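# Turn reversed plates around in their own nests

## Task

Three plates sit in nests, and some of them face the wrong way (rotated end for end). Give each wrongly facing plate a half turn. At the end, every plate must be back in the nest it came from, lying flat between that nest's locators, with its well A1 in the nest corner labelled A1. A plate only counts if it stays that way with no support from the robot. Finish by opening the grippers and moving the arms away.

## Robot and tools

Robot: two xArm7 arms, left_arm and right_arm, each carrying a two-finger gripper. All poses share one scene frame with its origin on the table top midway between the arms, +x pointing out over the table, +z up; left_arm stands on the +y side. Root link of left_arm: (-0.047, +0.296, 0) m, quat_wxyz (+0.997, 0, 0, -0.078). Root link of right_arm: (-0.040, -0.316, 0) m, quat_wxyz (+0.996, 0, 0, -0.087). The names left and right say nothing about image sides.

Workspace: the raised nest RG sits between the arms and is the place to put a plate down and take a new grip. In front of the arms, N1, N2, N3 and RD form an arc, in that order going clockwise seen from above. A fixed bar-code scanner stands next to RD. With a plate lying flat in RD and nothing in the way, the scanner reports an ID if the plate faces correctly and no_read if it is reversed. On every labelled item, well A1 lies at the short end that bears a label, in the corner opposite the labelled long side.

Gripper: the fingers project sideways from the wrist flange; they are level when the flange points straight down, and wrist roll turns them about. In the pinch frame, +x runs along the fingers toward the tips, +y runs across them (the closing direction), +z points back to the flange. end_effector_position is the point midway between the pads, roughly 2 cm short of the fingertips.

Tool execute_actions: argument actions, a list holding one action, or an empty list to just get the current state and images. An action may have the keys rows, steps, until.
- rows: 1 to 15 rows; each row lasts one control step of 1/30 s. Every row is a single flat list of 16 numbers, each in [-1, 1], always for both arms: left_arm waist, shoulder, upper arm roll, elbow, forearm roll, wrist pitch, wrist roll, gripper opening, then the same eight for right_arm.
- The seven joint numbers per arm are offsets in joint space, measured from the joint angles the arm had when the action began (the last angles reported), not from the previous row. Scale: 1.0 equals 2.036 rad. Put 0 to leave a joint where it was.
- Gripper number: absolute, not an offset. +1 fully open (0.150 m between pads), -1 closed (pads still 0.071 m apart). Between the extremes the fingers go to where grip_measured reads the commanded value. Closing fully takes at least about 0.4 s.
- Joint ranges in rad, same order: waist -6.283..6.283, shoulder -2.059..2.094, upper arm roll -6.283..6.283, elbow -0.192..3.927, forearm roll -6.283..6.283, wrist pitch -1.693..3.142, wrist roll -6.283..6.283. A request more than 0.010 rad outward beyond a limit is refused; true limits may differ by up to 0.010 rad. Targets past the real end get clamped to it, and the result then says joint sent to its limit (absence of that line does not prove there is room left).
- steps: integer 1 to 450, at least the number of rows, default 15. After the final row each arm keeps heading for that row's target and each gripper keeps its command, so allow enough steps for long moves.
- until: stops the action at the first step where all conditions hold, without halting arm motion. Only the scanner's fields code and reads can be named, e.g. {"scanner": {"code": "c56"}} or [">=", 1] for reads; numbers need a comparison (=, !=, <, <=, >, >=). Any unknown name or out-of-range value makes the whole call refused.

Motion limits: joint targets move at most 3.14 rad/s, need 0.16 s to reach that speed, and all joints of one arm are slowed together. Per step a target stays within 0.623 rad of the measured angle, and targets that would put the gripper over 70 mm from where it is are scaled back. So big moves need several calls; do not rely on the hold to complete a truncated move.

Results: the state line gives, per arm, end_effector_position (m), end_effector_quat_wxyz and linear/angular velocities; reported positions can be off, more so at long reach. Joint positions and Joint velocities list seven joints (rad, rad/s) then the pad gap (m, m/s). grip_measured is the measured opening on the command scale (each gripper may be off by up to about 1 mm). Scanner fields: code (current ID in lower case, or no_read; never a wrong ID) and reads (count of changes from no_read to an ID). Messages: joint command not followed (clearance check altered targets; that arm drops its target and stops soon after), a note if an arm was pushed far from its target (both arms give up targets), MOTOR HOT from 65 °C, OVER-TEMPERATURE FAULT at 80 °C (brakes until cooled), and torque faults (joint backs off, arm holds 10 s, rest of call skipped). Load limits N m: waist 44, shoulder 44, upper arm roll 26.4, elbow 26.4, forearm roll 26.4, wrist pitch 17.6, wrist roll 17.6, including held weight.

Holding: command an opening at least about 0.04 under grip_measured; pads push about 20 N, and a quick close can squeeze harder or spring open. Holding loads heats motors, also while you are composing a reply, since the simulation keeps running and holds the last command.

Tool zoom_image: camera (cam_left_wrist or cam_right_wrist, each 504x504) and region [x0, y0, x1, y1] in pixels from the top-left, at most 504 by 504; gives a finer view of the latest image.

Tool read_manual: optional section, only "licences"; returns URDF licence texts, no motion.

Tool finished_scene: scene, the integer number of the current scene; ends it irreversibly after the robot holds its last command, and reports success.

Avoid: dropping or knocking anything off the table, collisions or pressing between the arms, hard pushes, slams and torque faults. Occasional brief tugs on held parts or pushes on loose items can happen. The idle arm may be parked out of the way.

Each tool is called after "Emit:" as a command line: name --argument value for each argument, lists and objects as JSON in quotes; but a table of rows of numbers goes row by row, as --pt "numbers of a row", without its own name.

## Session

Emit:
execute_actions --actions '[]'

Scene clock: 0.00 s.
left_arm: end_effector_position=(+0.0866, +0.2964, +0.1329) grip_measured=+1.00 end_effector_quat_wxyz=(+0.538, +0.126, +0.247, +0.796) end_effector_velocity=(+0.000, -0.000, +0.000) end_effector_angular_velocity=(-0.000, -0.000, +0.001) | right_arm: end_effector_position=(+0.2915, -0.8211, +0.3476) grip_measured=+1.00 end_effector_quat_wxyz=(+0.653, +0.101, +0.076, -0.747) end_effector_velocity=(+0.000, -0.000, +0.000) end_effector_angular_velocity=(-0.001, -0.001, +0.002)
Joint positions: left_arm=[ 0.184 -0.27  -0.497  0.276 -0.692  1.011 -1.859  0.15 ] | right_arm=[-0.782  0.164  0.108  1.486  0.186  1.478  0.825  0.15 ]
Joint velocities: left_arm=[ 0.001 -0.    -0.     0.    -0.001 -0.    -0.     0.   ] | right_arm=[-0.    -0.     0.     0.    -0.    -0.    -0.002  0.   ]
scanner: code=no_read reads=0

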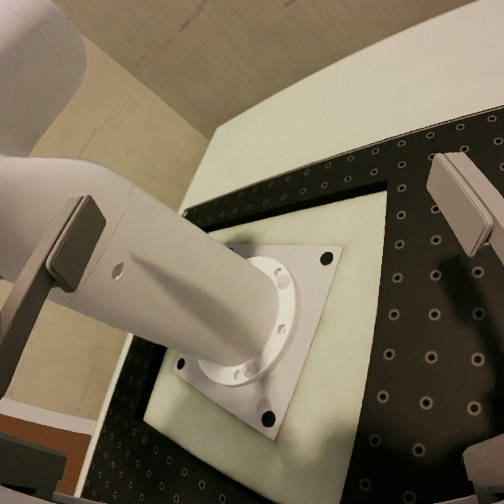

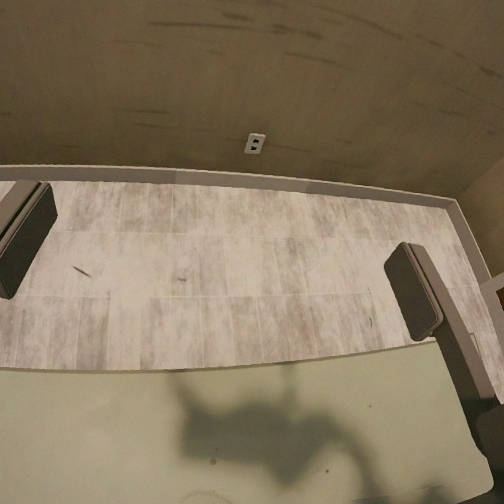

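Emit:
execute_actions --actions '[{"rows": [[-0.0904,-0.3094,0.2441,0.3065,0.3399,0.4858,0.9131,1, 0.5462,-0.5226,-0.053,-0.2878,-0.0914,0.2564,-0.4052,1]], "steps": 40}]'

Scene clock: 33.83 s.
left_arm: end_effector_position=(+0.2623, +0.2606, +0.4532) grip_measured=+1.00 end_effector_quat_wxyz=(+0.995, +0.012, +0.100, -0.027) end_effector_velocity=(-0.031, -0.177, +0.010) end_effector_angular_velocity=(-0.236, +0.052, -1.292) | right_arm: end_effector_position=(+0.3296, -0.3542, +0.4458) grip_measured=+1.00 end_effector_quat_wxyz=(+0.988, +0.004, +0.119, -0.103) end_effector_velocity=(-0.174, +0.340, +0.057) end_effector_angular_velocity=(+0.030, -0.142, +1.231)
Joint positions: left_arm=[ 0.001 -0.896 -0.003  0.895 -0.004  1.993 -0.103  0.15 ] | right_arm=[ 0.092 -0.681  0.018  0.996  0.03   1.915  0.145  0.15 ]
Joint velocities: left_arm=[-0.014 -0.037  0.031  0.039  0.052  0.092  1.336  0.   ] | right_arm=[ 0.811 -0.747 -0.061 -0.326 -0.104  0.291 -0.491  0.   ]
scanner: code=no_read reads=0

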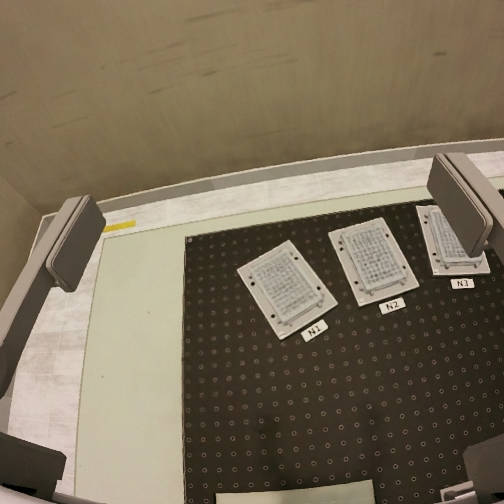

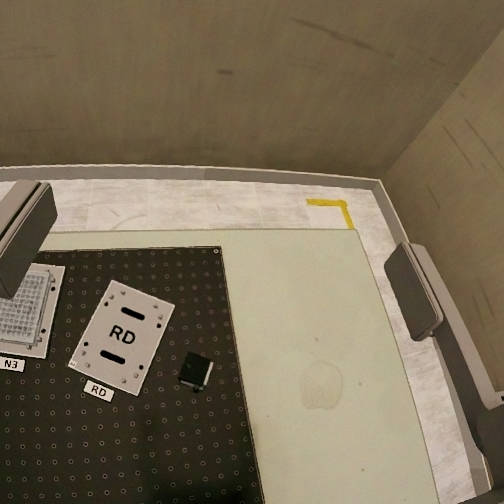

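Emit:
execute_actions --actions '[]'

Emit:
zoom_image --camera "cam_left_wrist" --region '[220, 180, 504, 360]'

Scene clock: 35.50 s.
left_arm: end_effector_position=(+0.2590, +0.2474, +0.4552) grip_measured=+1.00 end_effector_quat_wxyz=(+0.992, +0.008, +0.100, -0.077) end_effector_velocity=(+0.000, -0.000, -0.000) end_effector_angular_velocity=(+0.002, +0.001, -0.000) | right_arm: end_effector_position=(+0.2996, -0.3059, +0.4524) grip_measured=+1.00 end_effector_quat_wxyz=(+0.994, -0.003, +0.109, -0.010) end_effector_velocity=(-0.000, -0.000, -0.000) end_effector_angular_velocity=(-0.001, +0.001, -0.002)
Joint positions: left_arm=[-0.   -0.9  -0.    0.9   0.    2.    0.    0.15] | right_arm=[ 0.216 -0.794  0.009  0.946  0.014  1.959  0.07   0.15 ]
Joint velocities: left_arm=[ 0.     0.001 -0.001 -0.     0.001 -0.    -0.     0.   ] | right_arm=[-0.     0.     0.    -0.001 -0.001  0.001  0.002  0.   ]
scanner: code=no_read reads=0

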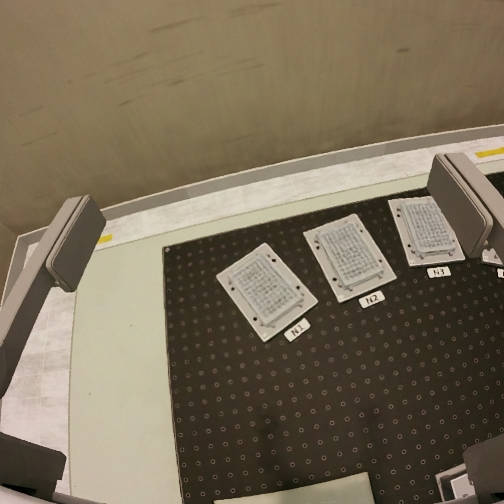

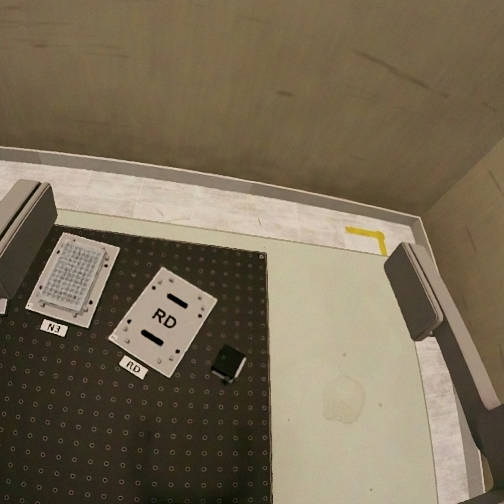

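Region (220, 180, 504, 360) of cam_left_wrist's 504x504 image, scaled by 1.775, with more detail than that image has; it fills the top 319 rows of this view, and the rest is white.

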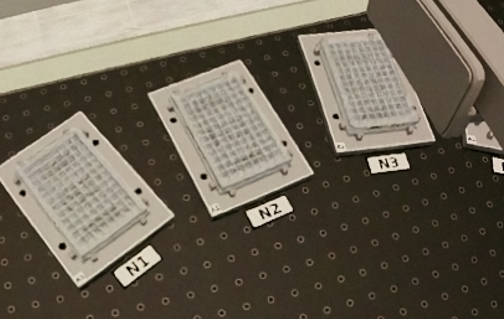

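Emit:
zoom_image --camera "cam_left_wrist" --region '[210, 240, 330, 350]'

Emit:
zoom_image --camera "cam_left_wrist" --region '[295, 205, 405, 315]'

Emit:
zoom_image --camera "cam_right_wrist" --region '[15, 225, 135, 345]'

Region (210, 240, 330, 350) of cam_left_wrist's 504x504 image, scaled by 4.200, with more detail than that image has; it fills the top 462 rows of this view, and the rest is white.

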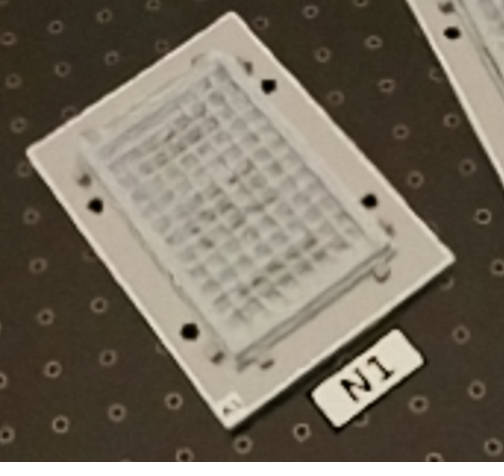

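Region (295, 205, 405, 315) of cam_left_wrist's 504x504 image, scaled by 4.582, with more detail than that image has.

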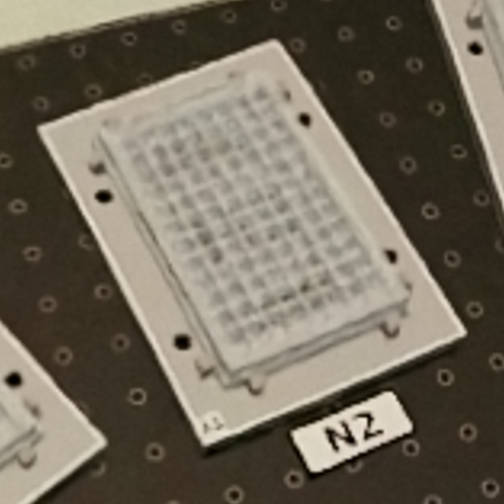

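Region (15, 225, 135, 345) of cam_right_wrist's 504x504 image, scaled by 4.200, with more detail than that image has.

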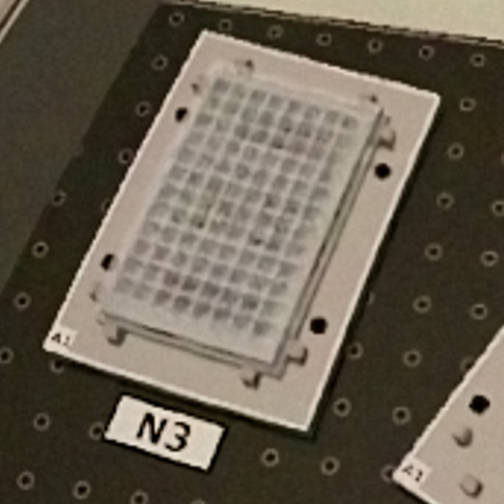

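Emit:
execute_actions --actions '[{"rows": [[0,0,0,0,0,-0.098,0.589,1, 0.111,0.1777,-0.0044,-0.401,-0.0069,-0.6863,-0.0344,1]], "steps": 30}]'

Emit:
execute_actions --actions '[]'

Scene clock: 66.83 s.
left_arm: end_effector_position=(+0.1774, +0.1203, +0.4968) grip_measured=+1.00 end_effector_quat_wxyz=(+0.780, -0.000, +0.001, -0.626) end_effector_velocity=(-0.002, -0.001, +0.000) end_effector_angular_velocity=(+0.002, -0.002, -0.015) | right_arm: end_effector_position=(+0.3338, -0.2223, +0.1485) grip_measured=+1.00 end_effector_quat_wxyz=(+0.989, -0.011, +0.085, +0.120) end_effector_velocity=(+0.080, +0.103, +0.005) end_effector_angular_velocity=(+0.336, -1.313, +0.252)
Joint positions: left_arm=[-0.    -0.9   -0.     0.9    0.     1.801  1.198  0.15 ] | right_arm=[ 0.422 -0.463  0.001  0.203  0.001  0.838  0.006  0.15 ]
Joint velocities: left_arm=[-0.    -0.001 -0.001 -0.     0.001 -0.001  0.014  0.   ] | right_arm=[ 0.192  0.309 -0.007 -0.744 -0.012 -2.409 -0.059  0.   ]
scanner: code=no_read reads=0

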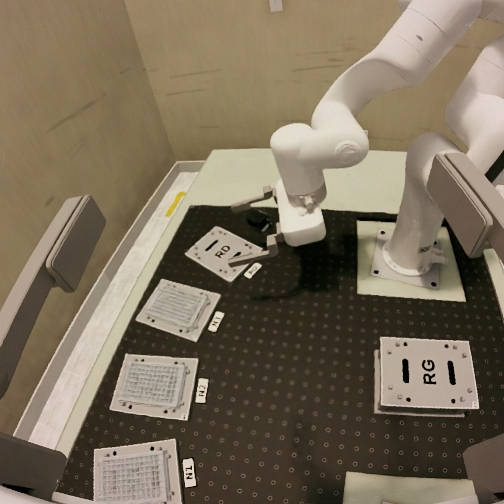

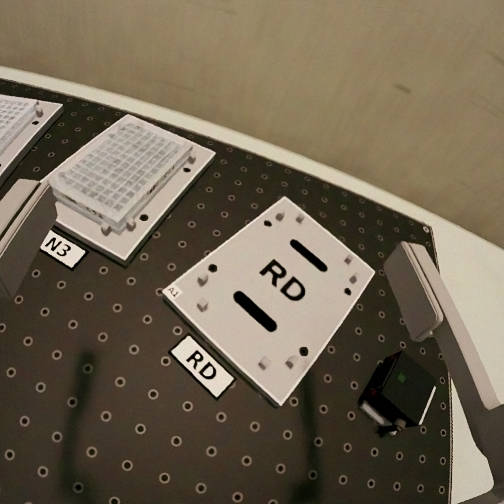

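Scene clock: 66.83 s.
left_arm: end_effector_position=(+0.1774, +0.1203, +0.4968) grip_measured=+1.00 end_effector_quat_wxyz=(+0.780, -0.000, +0.001, -0.626) end_effector_velocity=(-0.002, -0.001, +0.000) end_effector_angular_velocity=(+0.002, -0.002, -0.015) | right_arm: end_effector_position=(+0.3338, -0.2223, +0.1485) grip_measured=+1.00 end_effector_quat_wxyz=(+0.989, -0.011, +0.085, +0.120) end_effector_velocity=(+0.080, +0.103, +0.005) end_effector_angular_velocity=(+0.336, -1.313, +0.252)
Joint positions: left_arm=[-0.    -0.9   -0.     0.9    0.     1.801  1.198  0.15 ] | right_arm=[ 0.422 -0.463  0.001  0.203  0.001  0.838  0.006  0.15 ]
Joint velocities: left_arm=[-0.    -0.001 -0.001 -0.     0.001 -0.001  0.014  0.   ] | right_arm=[ 0.192  0.309 -0.007 -0.744 -0.012 -2.409 -0.059  0.   ]
scanner: code=no_read reads=0

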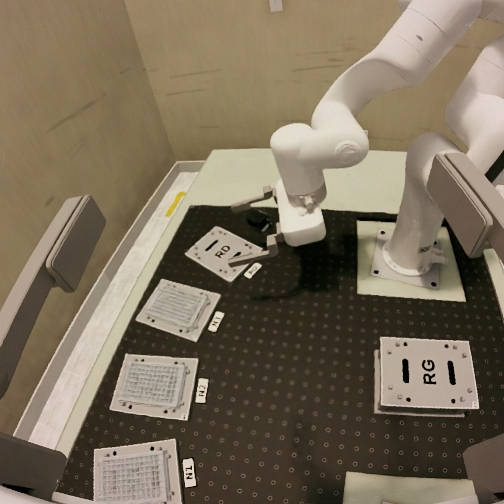

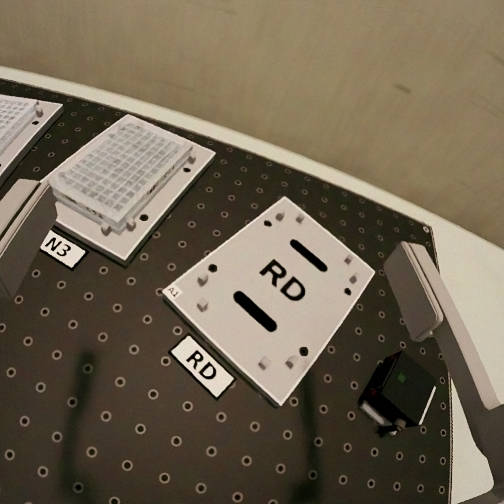

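Emit:
zoom_image --camera "cam_right_wrist" --region '[0, 90, 220, 280]'

Emit:
zoom_image --camera "cam_left_wrist" --region '[80, 270, 240, 504]'

Region (0, 90, 220, 280) of cam_right_wrist's 504x504 image, scaled by 2.291, with more detail than that image has; it fills the top 435 rows of this view, and the rest is white.

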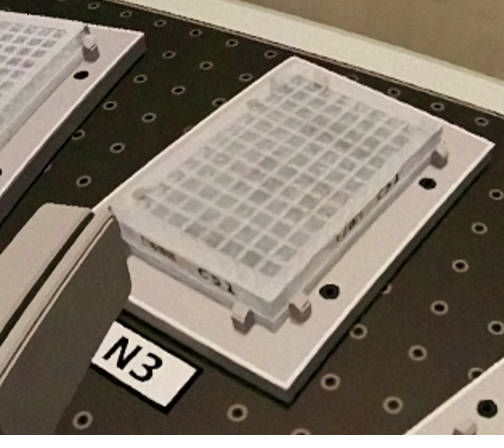

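Region (80, 270, 240, 504) of cam_left_wrist's 504x504 image, scaled by 2.154, with more detail than that image has; it fills the left 345 columns of this view, and the rest is white.

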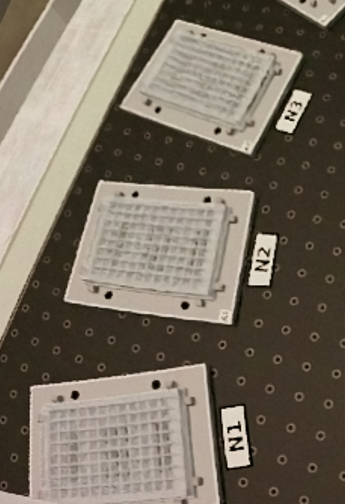

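Emit:
execute_actions --actions '[{"rows": [[-0.1955,0.3592,0,-0.3353,0,-0.695,-1.0,1, 0.0098,0.0152,0,-0.0359,0,-0.1356,-0.25,1]], "steps": 45}]'

Scene clock: 91.43 s.
left_arm: end_effector_position=(+0.3371, +0.1751, +0.1307) grip_measured=+1.00 end_effector_quat_wxyz=(+0.996, +0.002, +0.002, +0.088) end_effector_velocity=(-0.039, +0.191, -0.002) end_effector_angular_velocity=(-0.034, -0.069, +1.342) | right_arm: end_effector_position=(+0.3073, -0.1465, +0.1602) grip_measured=+1.00 end_effector_quat_wxyz=(+0.927, +0.000, -0.000, +0.376) end_effector_velocity=(-0.000, -0.000, -0.000) end_effector_angular_velocity=(-0.000, +0.001, -0.000)
Joint positions: left_arm=[-0.396 -0.173  0.     0.221  0.     0.399 -0.728  0.15 ] | right_arm=[ 0.442 -0.432  0.001  0.13   0.001  0.562 -0.503  0.15 ]
Joint velocities: left_arm=[-0.021  0.042 -0.002 -0.043 -0.001 -0.162 -1.364  0.   ] | right_arm=[ 0.    -0.     0.    -0.001 -0.     0.     0.     0.   ]
scanner: code=no_read reads=0

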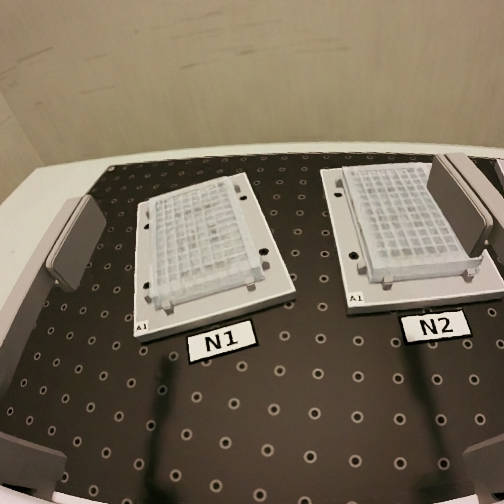

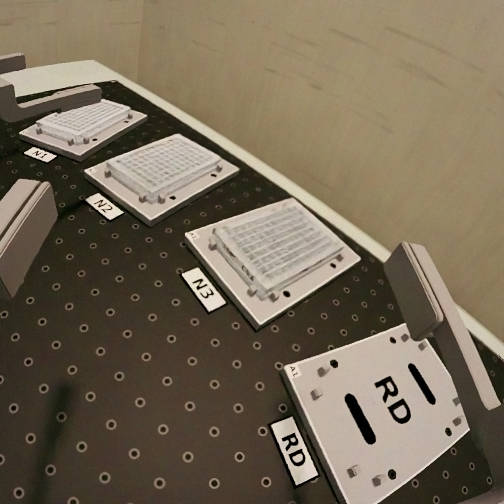

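Emit:
zoom_image --camera "cam_right_wrist" --region '[0, 50, 250, 230]'

Emit:
zoom_image --camera "cam_left_wrist" --region '[310, 150, 504, 330]'

Emit:
zoom_image --camera "cam_left_wrist" --region '[120, 160, 310, 350]'

Region (0, 50, 250, 230) of cam_right_wrist's 504x504 image, scaled by 2.016, with more detail than that image has; it fills the top 363 rows of this view, and the rest is white.

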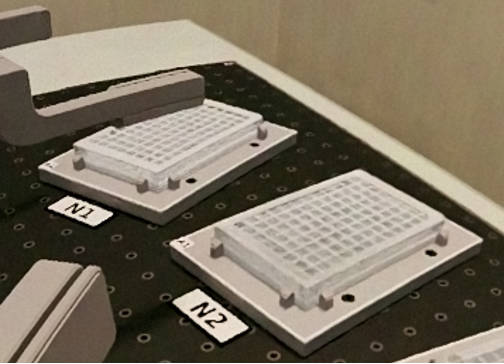

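Region (310, 150, 504, 330) of cam_left_wrist's 504x504 image, scaled by 2.598, with more detail than that image has; it fills the top 468 rows of this view, and the rest is white.

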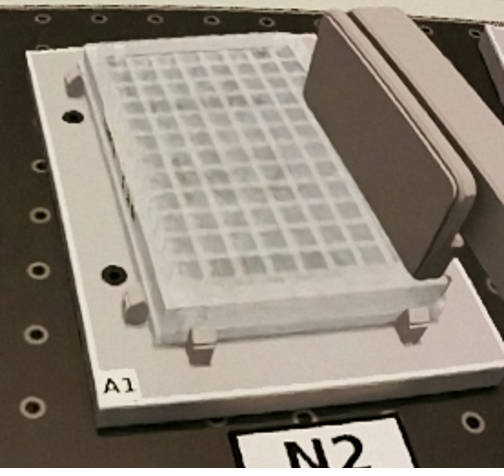

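Region (120, 160, 310, 350) of cam_left_wrist's 504x504 image, scaled by 2.653, with more detail than that image has.

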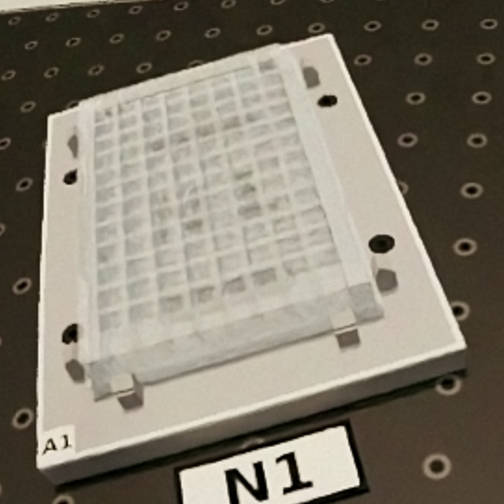

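Emit:
execute_actions --actions '[{"steps": 1}]'

Scene clock: 96.80 s.
left_arm: end_effector_position=(+0.3328, +0.1902, +0.1300) grip_measured=+1.00 end_effector_quat_wxyz=(+0.990, +0.000, -0.000, +0.141) end_effector_velocity=(-0.000, +0.000, -0.000) end_effector_angular_velocity=(+0.001, +0.001, -0.000) | right_arm: end_effector_position=(+0.3073, -0.1465, +0.1602) grip_measured=+1.00 end_effector_quat_wxyz=(+0.927, +0.000, -0.000, +0.376) end_effector_velocity=(+0.000, +0.000, +0.000) end_effector_angular_velocity=(+0.000, -0.001, +0.001)
Joint positions: left_arm=[-0.398 -0.168 -0.     0.217  0.     0.386 -0.838  0.15 ] | right_arm=[ 0.442 -0.432  0.001  0.13   0.001  0.562 -0.503  0.15 ]
Joint velocities: left_arm=[ 0.     0.001  0.     0.     0.001  0.    -0.     0.   ] | right_arm=[-0.    -0.     0.     0.    -0.    -0.    -0.001  0.   ]
scanner: code=no_read reads=0

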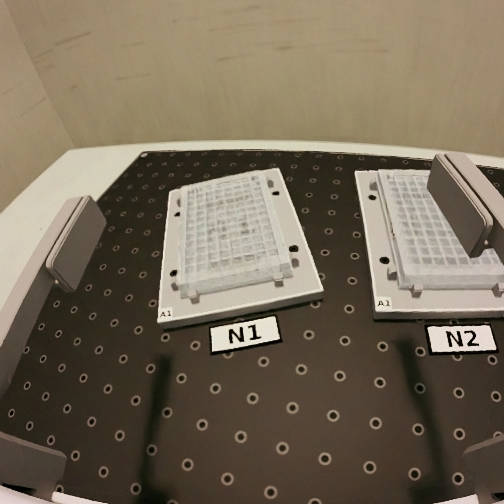

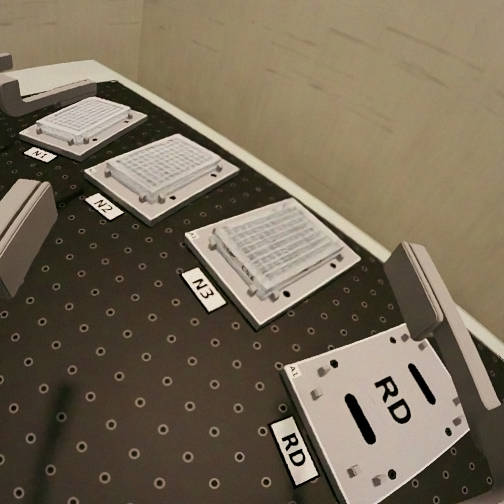

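Emit:
execute_actions --actions '[{"rows": [[0.1232,0.1996,0,0.1169,0,-0.0832,0.0707,1, 0,0,0,0,0,0,0,1]], "steps": 22}]'

Scene clock: 117.40 s.
left_arm: end_effector_position=(+0.4198, +0.2481, +0.0759) grip_measured=+1.00 end_effector_quat_wxyz=(+0.981, -0.000, -0.001, +0.193) end_effector_velocity=(+0.002, +0.004, -0.003) end_effector_angular_velocity=(+0.001, +0.001, +0.007) | right_arm: end_effector_position=(+0.3073, -0.1465, +0.1602) grip_measured=+1.00 end_effector_quat_wxyz=(+0.927, +0.000, -0.000, +0.376) end_effector_velocity=(+0.000, +0.000, -0.000) end_effector_angular_velocity=(-0.000, +0.000, +0.000)
Joint positions: left_arm=[-0.149  0.236 -0.001  0.454  0.     0.217 -0.694  0.15 ] | right_arm=[ 0.442 -0.432  0.001  0.13   0.001  0.562 -0.503  0.15 ]
Joint velocities: left_arm=[ 0.007  0.012  0.003  0.007 -0.    -0.004  0.003  0.   ] | right_arm=[-0.     0.    -0.     0.    -0.     0.001  0.     0.   ]
scanner: code=no_read reads=0

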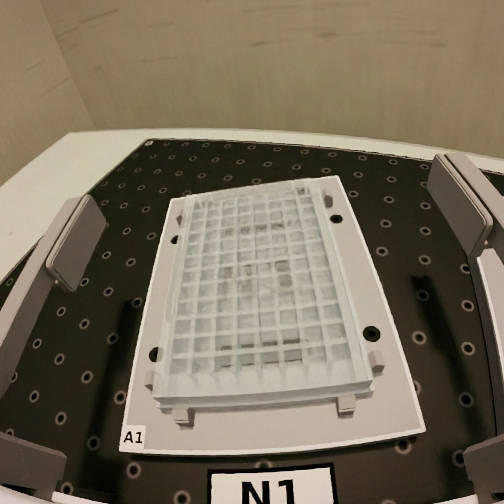

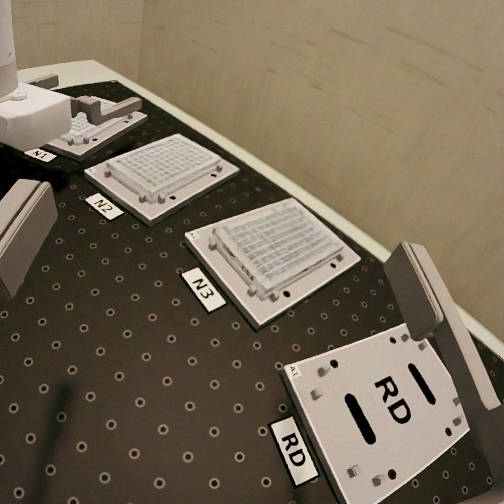

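Emit:
zoom_image --camera "cam_left_wrist" --region '[0, 170, 168, 338]'

Emit:
zoom_image --camera "cam_left_wrist" --region '[336, 130, 504, 298]'

Emit:
zoom_image --camera "cam_right_wrist" --region '[0, 50, 168, 180]'

Region (0, 170, 168, 338) of cam_left_wrist's 504x504 image, scaled by 3.000, with more detail than that image has.

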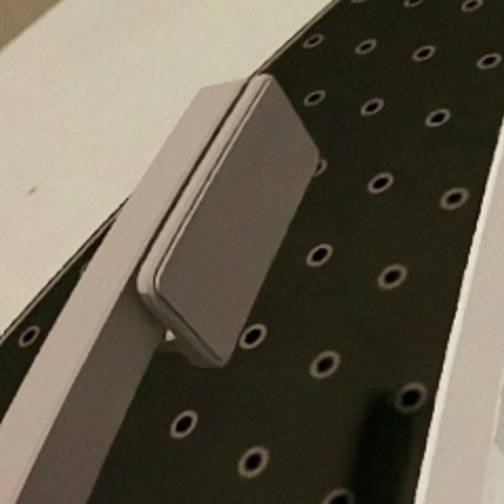

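Region (336, 130, 504, 298) of cam_left_wrist's 504x504 image, scaled by 3.000, with more detail than that image has.

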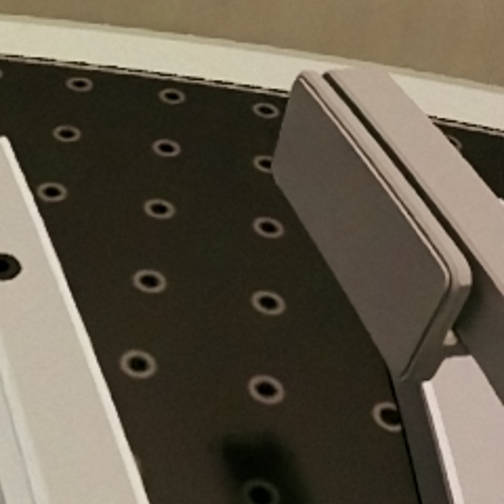

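Region (0, 50, 168, 180) of cam_right_wrist's 504x504 image, scaled by 3.000, with more detail than that image has; it fills the top 390 rows of this view, and the rest is white.

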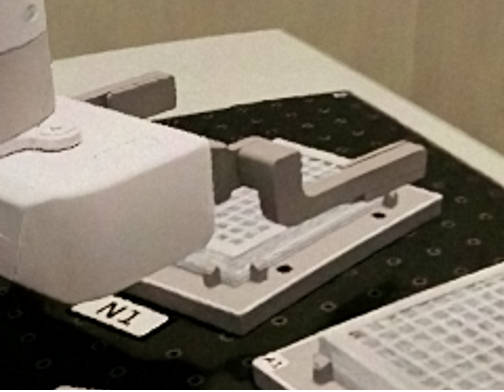

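Emit:
zoom_image --camera "cam_left_wrist" --region '[150, 160, 360, 260]'

Emit:
zoom_image --camera "cam_left_wrist" --region '[110, 320, 440, 470]'

Region (150, 160, 360, 260) of cam_left_wrist's 504x504 image, scaled by 2.400, with more detail than that image has; it fills the top 240 rows of this view, and the rest is white.

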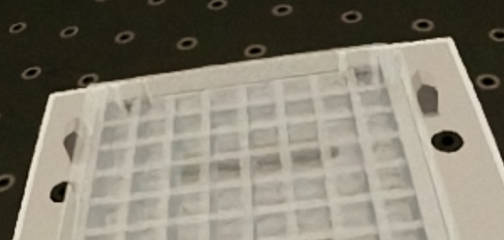

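Region (110, 320, 440, 470) of cam_left_wrist's 504x504 image, scaled by 1.527, with more detail than that image has; it fills the top 229 rows of this view, and the rest is white.

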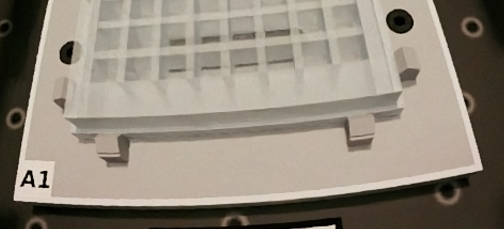

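Emit:
execute_actions --actions '[{"rows": [[0.01535,0.05069,0.0005,0.01628,0,-0.03392,0.00455,0, 0,0,0,0,0,0,0,1]], "steps": 15}]'

Scene clock: 163.17 s.
left_arm: end_effector_position=(+0.4263, +0.2604, +0.0526) grip_measured=+0.00 end_effector_quat_wxyz=(+0.979, -0.000, -0.001, +0.204) end_effector_velocity=(-0.000, +0.001, -0.002) end_effector_angular_velocity=(+0.000, +0.001, +0.001) | right_arm: end_effector_position=(+0.3073, -0.1465, +0.1602) grip_measured=+1.00 end_effector_quat_wxyz=(+0.927, +0.000, -0.000, +0.376) end_effector_velocity=(+0.000, -0.000, +0.000) end_effector_angular_velocity=(+0.000, -0.000, -0.001)
Joint positions: left_arm=[-0.118  0.338  0.     0.487  0.     0.148 -0.685  0.111] | right_arm=[ 0.442 -0.432  0.001  0.13   0.001  0.562 -0.503  0.15 ]
Joint velocities: left_arm=[ 0.002  0.007 -0.     0.001  0.001 -0.005  0.001 -0.   ] | right_arm=[-0.     0.     0.     0.     0.001 -0.     0.001  0.   ]
scanner: code=no_read reads=0

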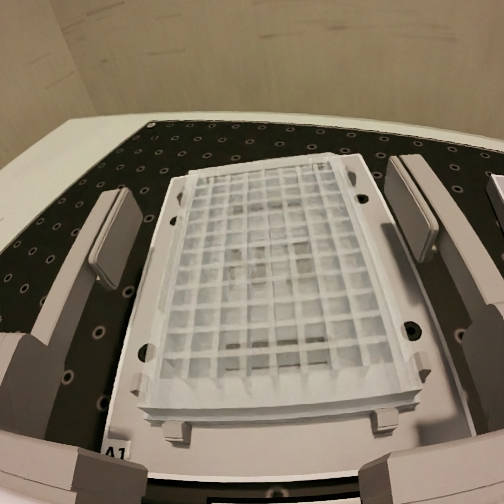

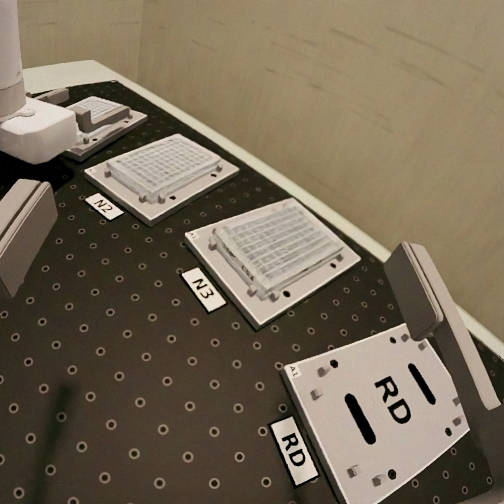

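Emit:
zoom_image --camera "cam_left_wrist" --region '[70, 160, 238, 412]'

Emit:
zoom_image --camera "cam_left_wrist" --region '[310, 140, 478, 392]'

Region (70, 160, 238, 412) of cam_left_wrist's 504x504 image, scaled by 2.000, with more detail than that image has.

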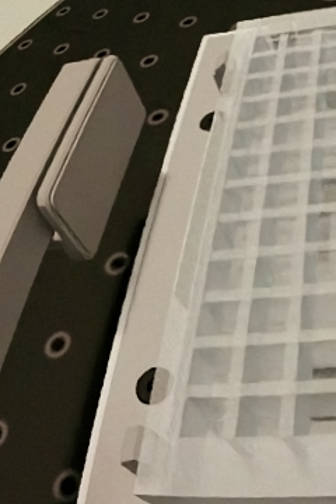

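Region (310, 140, 478, 392) of cam_left_wrist's 504x504 image, scaled by 2.000, with more detail than that image has.

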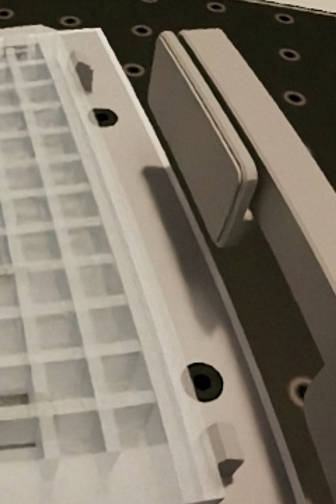

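Emit:
execute_actions --actions '[{"rows": [[-0.00256,0.03062,0,0.0117,0,-0.01843,-0.00698,-0.35, 0,0,0,0,0,0,0,1]], "steps": 14}]'

Scene clock: 217.37 s.
left_arm: end_effector_position=(+0.4283, +0.2591, +0.0384) grip_measured=-0.35 end_effector_quat_wxyz=(+0.978, -0.000, -0.000, +0.209) end_effector_velocity=(+0.000, -0.000, -0.001) end_effector_angular_velocity=(+0.000, -0.001, +0.001) | right_arm: end_effector_position=(+0.3073, -0.1465, +0.1602) grip_measured=+1.00 end_effector_quat_wxyz=(+0.927, +0.000, -0.000, +0.376) end_effector_velocity=(-0.000, -0.000, -0.000) end_effector_angular_velocity=(-0.000, +0.000, -0.000)
Joint positions: left_arm=[-0.123  0.4    0.     0.511  0.     0.111 -0.699  0.097] | right_arm=[ 0.442 -0.432  0.001  0.13   0.001  0.562 -0.503  0.15 ]
Joint velocities: left_arm=[-0.001  0.004  0.001  0.002  0.    -0.004 -0.001 -0.   ] | right_arm=[-0.    -0.     0.    -0.     0.     0.001  0.     0.   ]
scanner: code=no_read reads=0

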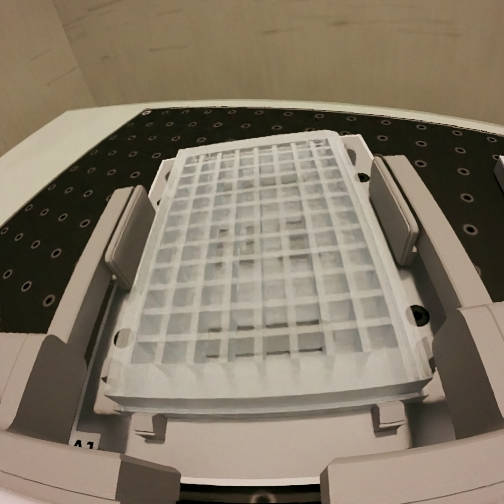

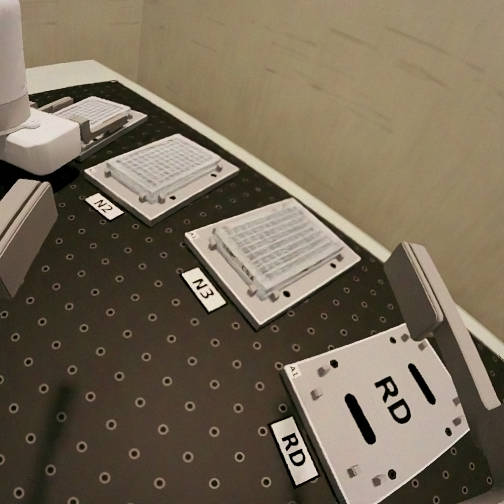

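Emit:
zoom_image --camera "cam_left_wrist" --region '[60, 140, 228, 392]'

Emit:
zoom_image --camera "cam_left_wrist" --region '[310, 120, 478, 372]'

Emit:
zoom_image --camera "cam_right_wrist" --region '[40, 80, 160, 170]'

Region (60, 140, 228, 392) of cam_left_wrist's 504x504 image, scaled by 2.000, with more detail than that image has.

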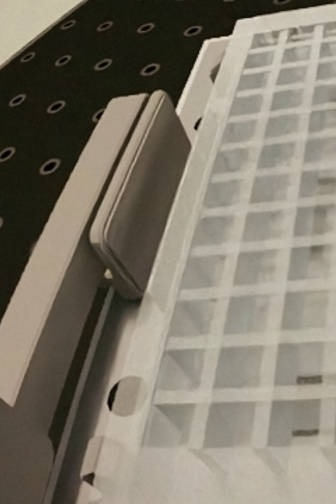

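Region (310, 120, 478, 372) of cam_left_wrist's 504x504 image, scaled by 2.000, with more detail than that image has.

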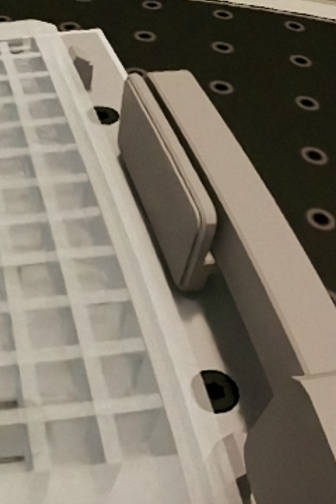

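Region (40, 80, 160, 170) of cam_right_wrist's 504x504 image, scaled by 4.200, with more detail than that image has; it fills the top 378 rows of this view, and the rest is white.

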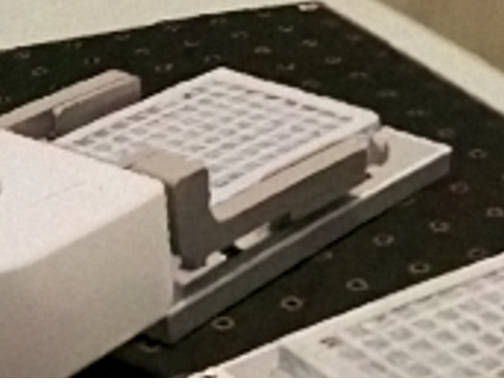

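Emit:
execute_actions --actions '[{"rows": [[0,0,0,0,0,0,0,-0.42,0,0,0,0,0,0,0,1],[0,0,0,0,0,0,0,-0.49,0,0,0,0,0,0,0,1],[0,0,0,0,0,0,0,-0.55,0,0,0,0,0,0,0,1],[0,0,0,0,0,0,0,-0.58,0,0,0,0,0,0,0,1],[0,0,0,0,0,0,0,-0.60,0,0,0,0,0,0,0,1],[0,0,0,0,0,0,0,-0.62,0,0,0,0,0,0,0,1],[0,0,0,0,0,0,0,-0.64,0,0,0,0,0,0,0,1],[0,0,0,0,0,0,0,-0.66,0,0,0,0,0,0,0,1],[0,0,0,0,0,0,0,-0.68,0,0,0,0,0,0,0,1],[0,0,0,0,0,0,0,-0.70,0,0,0,0,0,0,0,1],[0,0,0,0,0,0,0,-0.72,0,0,0,0,0,0,0,1],[0,0,0,0,0,0,0,-0.74,0,0,0,0,0,0,0,1],[0,0,0,0,0,0,0,-0.76,0,0,0,0,0,0,0,1],[0,0,0,0,0,0,0,-0.78,0,0,0,0,0,0,0,1]], "steps": 17}]'

Scene clock: 235.67 s.
left_arm: end_effector_position=(+0.4283, +0.2589, +0.0384) grip_measured=-0.62 end_effector_quat_wxyz=(+0.978, -0.000, -0.000, +0.209) end_effector_velocity=(+0.000, -0.000, +0.000) end_effector_angular_velocity=(-0.000, -0.000, +0.000) | right_arm: end_effector_position=(+0.3073, -0.1465, +0.1602) grip_measured=+1.00 end_effector_quat_wxyz=(+0.927, +0.000, -0.000, +0.376) end_effector_velocity=(-0.000, +0.000, -0.000) end_effector_angular_velocity=(-0.000, -0.000, +0.001)
Joint positions: left_arm=[-0.123  0.4   -0.     0.511  0.     0.111 -0.699  0.086] | right_arm=[ 0.442 -0.432  0.001  0.13   0.001  0.562 -0.503  0.15 ]
Joint velocities: left_arm=[ 0. -0. -0.  0. -0.  0. -0. -0.] | right_arm=[ 0.     0.     0.    -0.    -0.    -0.    -0.001  0.   ]
scanner: code=no_read reads=0

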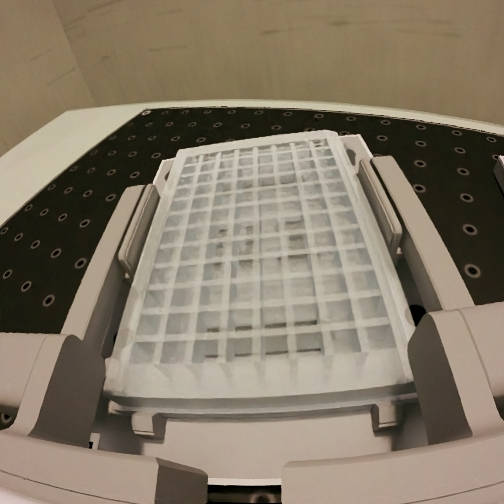

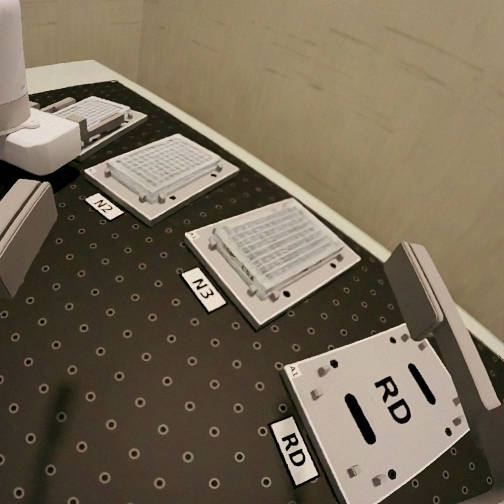

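Emit:
zoom_image --camera "cam_left_wrist" --region '[340, 140, 460, 320]'

Emit:
zoom_image --camera "cam_left_wrist" --region '[300, 330, 440, 450]'

Emit:
zoom_image --camera "cam_right_wrist" --region '[120, 170, 200, 230]'

Region (340, 140, 460, 320) of cam_left_wrist's 504x504 image, scaled by 2.800, with more detail than that image has.

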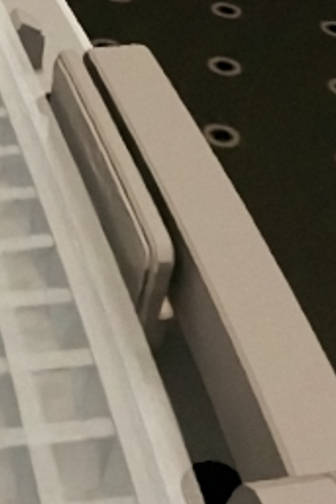

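Region (300, 330, 440, 450) of cam_left_wrist's 504x504 image, scaled by 3.600, with more detail than that image has; it fills the top 432 rows of this view, and the rest is white.

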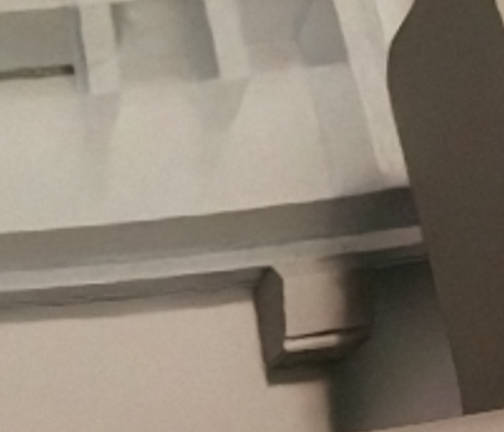

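Region (120, 170, 200, 230) of cam_right_wrist's 504x504 image, scaled by 6.300, with more detail than that image has; it fills the top 378 rows of this view, and the rest is white.

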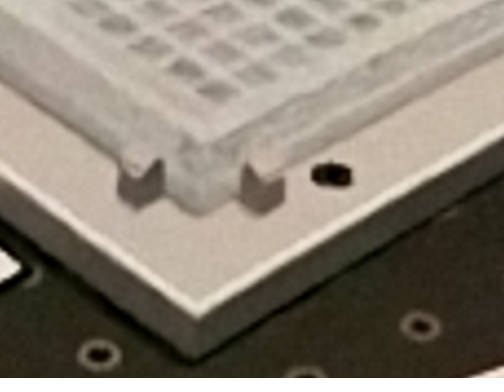

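Emit:
execute_actions --actions '[{"rows": [[0,0,0,0,0,0,0,-0.5,0,0,0,0,0,0,0,1],[0,0,0,0,0,0,0,-0.5,0,0,0,0,0,0,0,1],[0,0,0,0,0,0,0,-0.5,0,0,0,0,0,0,0,1],[0,-0.00789,0,-0.00196,0,0.00593,0,-0.5,0,0,0,0,0,0,0,1],[0,-0.00789,0,-0.00196,0,0.00593,0,-0.5,0,0,0,0,0,0,0,1],[0,-0.00789,0,-0.00196,0,0.00593,0,-0.5,0,0,0,0,0,0,0,1],[0,-0.00789,0,-0.00196,0,0.00593,0,-0.5,0,0,0,0,0,0,0,1],[0,-0.00789,0,-0.00196,0,0.00593,0,-0.53,0,0,0,0,0,0,0,1],[0,-0.00789,0,-0.00196,0,0.00593,0,-0.56,0,0,0,0,0,0,0,1],[0,-0.00789,0,-0.00196,0,0.00593,0,-0.59,0,0,0,0,0,0,0,1],[0,-0.00789,0,-0.00196,0,0.00593,0,-0.62,0,0,0,0,0,0,0,1],[0,-0.00789,0,-0.00196,0,0.00593,0,-0.65,0,0,0,0,0,0,0,1],[0,-0.00789,0,-0.00196,0,0.00593,0,-0.68,0,0,0,0,0,0,0,1],[0,-0.00789,0,-0.00196,0,0.00593,0,-0.72,0,0,0,0,0,0,0,1],[0,-0.00789,0,-0.00196,0,0.00593,0,-0.82,0,0,0,0,0,0,0,1]], "steps": 19}]'

Scene clock: 251.27 s.
left_arm: end_effector_position=(+0.4283, +0.2589, +0.0424) grip_measured=-0.70 end_effector_quat_wxyz=(+0.978, -0.000, -0.000, +0.209) end_effector_velocity=(-0.000, +0.000, -0.000) end_effector_angular_velocity=(+0.000, +0.001, +0.000) | right_arm: end_effector_position=(+0.3073, -0.1465, +0.1602) grip_measured=+1.00 end_effector_quat_wxyz=(+0.927, +0.000, -0.000, +0.376) end_effector_velocity=(-0.000, -0.000, -0.001) end_effector_angular_velocity=(+0.000, +0.002, -0.001)
Joint positions: left_arm=[-0.123  0.384 -0.     0.507  0.     0.123 -0.699  0.083] | right_arm=[ 0.442 -0.432  0.001  0.13   0.001  0.562 -0.503  0.15 ]
Joint velocities: left_arm=[-0.     0.001  0.     0.    -0.     0.001 -0.     0.   ] | right_arm=[ 0.     0.    -0.001 -0.001  0.     0.    -0.     0.   ]
scanner: code=no_read reads=0

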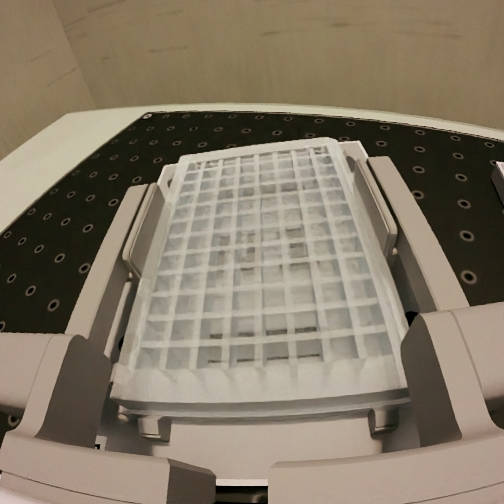

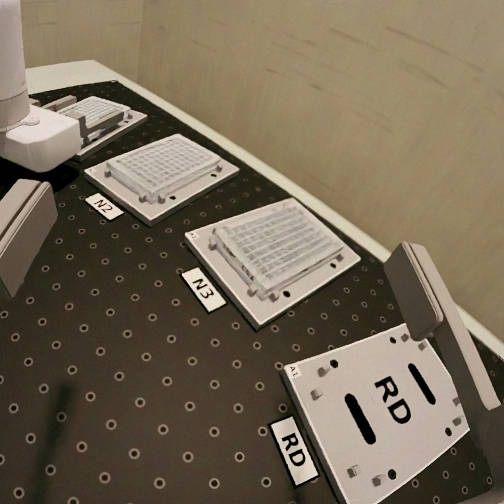

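Emit:
zoom_image --camera "cam_left_wrist" --region '[90, 360, 426, 490]'

Emit:
zoom_image --camera "cam_left_wrist" --region '[140, 120, 392, 200]'

Region (90, 360, 426, 490) of cam_left_wrist's 504x504 image, scaled by 1.500, with more detail than that image has; it fills the top 195 rows of this view, and the rest is white.

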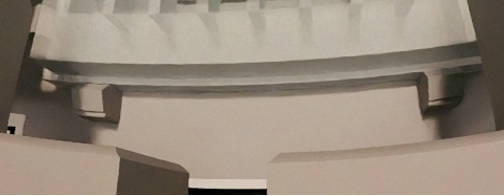

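Region (140, 120, 392, 200) of cam_left_wrist's 504x504 image, scaled by 2.000, with more detail than that image has; it fills the top 160 rows of this view, and the rest is white.

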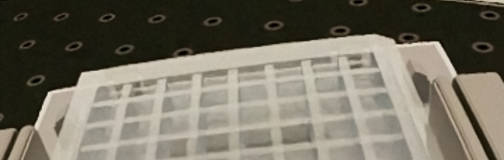

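Emit:
execute_actions --actions '[{"rows": [[0,-0.003,0,-0.0007,0,0.0023,0,-0.82,0,0,0,0,0,0,0,1],[0,-0.007,0,-0.0015,0,0.0055,0,-0.82,0,0,0,0,0,0,0,1],[0,-0.012,0,-0.0026,0,0.0094,0,-0.82,0,0,0,0,0,0,0,1],[0,-0.017,0,-0.0037,0,0.0133,0,-0.82,0,0,0,0,0,0,0,1],[0,-0.021,0,-0.0046,0,0.0164,0,-0.82,0,0,0,0,0,0,0,1],[0,-0.02359,0,-0.00517,0,0.01842,0,-0.82,0,0,0,0,0,0,0,1]], "steps": 13}]'

Emit:
zoom_image --camera "cam_left_wrist" --region '[90, 360, 426, 490]'

Emit:
zoom_image --camera "cam_left_wrist" --region '[140, 120, 392, 260]'

Scene clock: 268.80 s.
left_arm: end_effector_position=(+0.4282, +0.2591, +0.0540) grip_measured=-0.70 end_effector_quat_wxyz=(+0.978, -0.000, -0.000, +0.209) end_effector_velocity=(-0.002, -0.002, +0.002) end_effector_angular_velocity=(+0.002, +0.009, -0.005) | right_arm: end_effector_position=(+0.3073, -0.1465, +0.1602) grip_measured=+1.00 end_effector_quat_wxyz=(+0.927, +0.000, -0.000, +0.376) end_effector_velocity=(+0.000, +0.000, +0.000) end_effector_angular_velocity=(+0.000, -0.001, +0.000)
Joint positions: left_arm=[-0.123  0.337  0.     0.497  0.     0.159 -0.699  0.083] | right_arm=[ 0.442 -0.432  0.001  0.13   0.001  0.562 -0.503  0.15 ]
Joint velocities: left_arm=[-0.001 -0.017 -0.002 -0.006  0.001  0.019  0.001  0.   ] | right_arm=[ 0.     0.    -0.     0.     0.    -0.001 -0.     0.   ]
scanner: code=no_read reads=0

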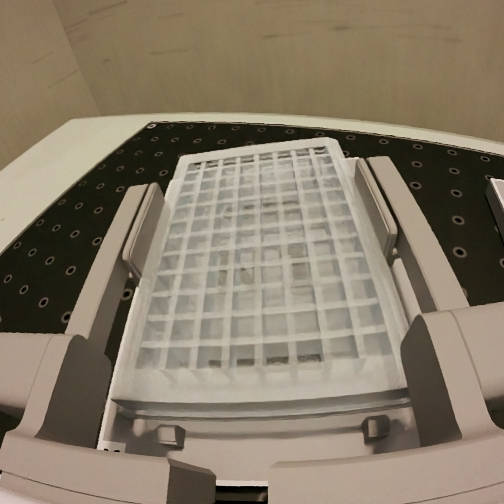

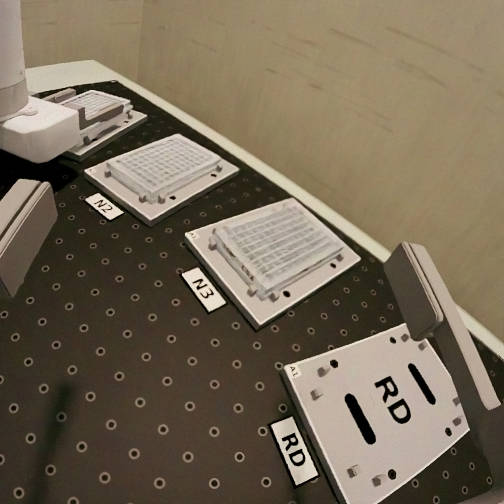

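Region (90, 360, 426, 490) of cam_left_wrist's 504x504 image, scaled by 1.500, with more detail than that image has; it fills the top 195 rows of this view, and the rest is white.

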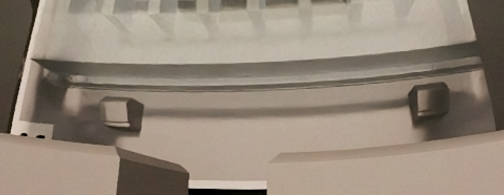

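Region (140, 120, 392, 260) of cam_left_wrist's 504x504 image, scaled by 2.000, with more detail than that image has.

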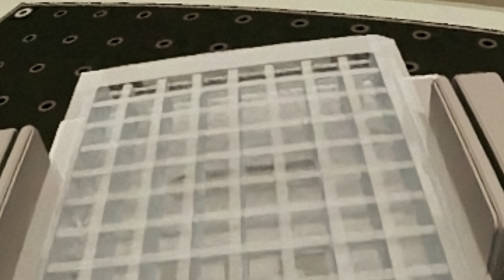

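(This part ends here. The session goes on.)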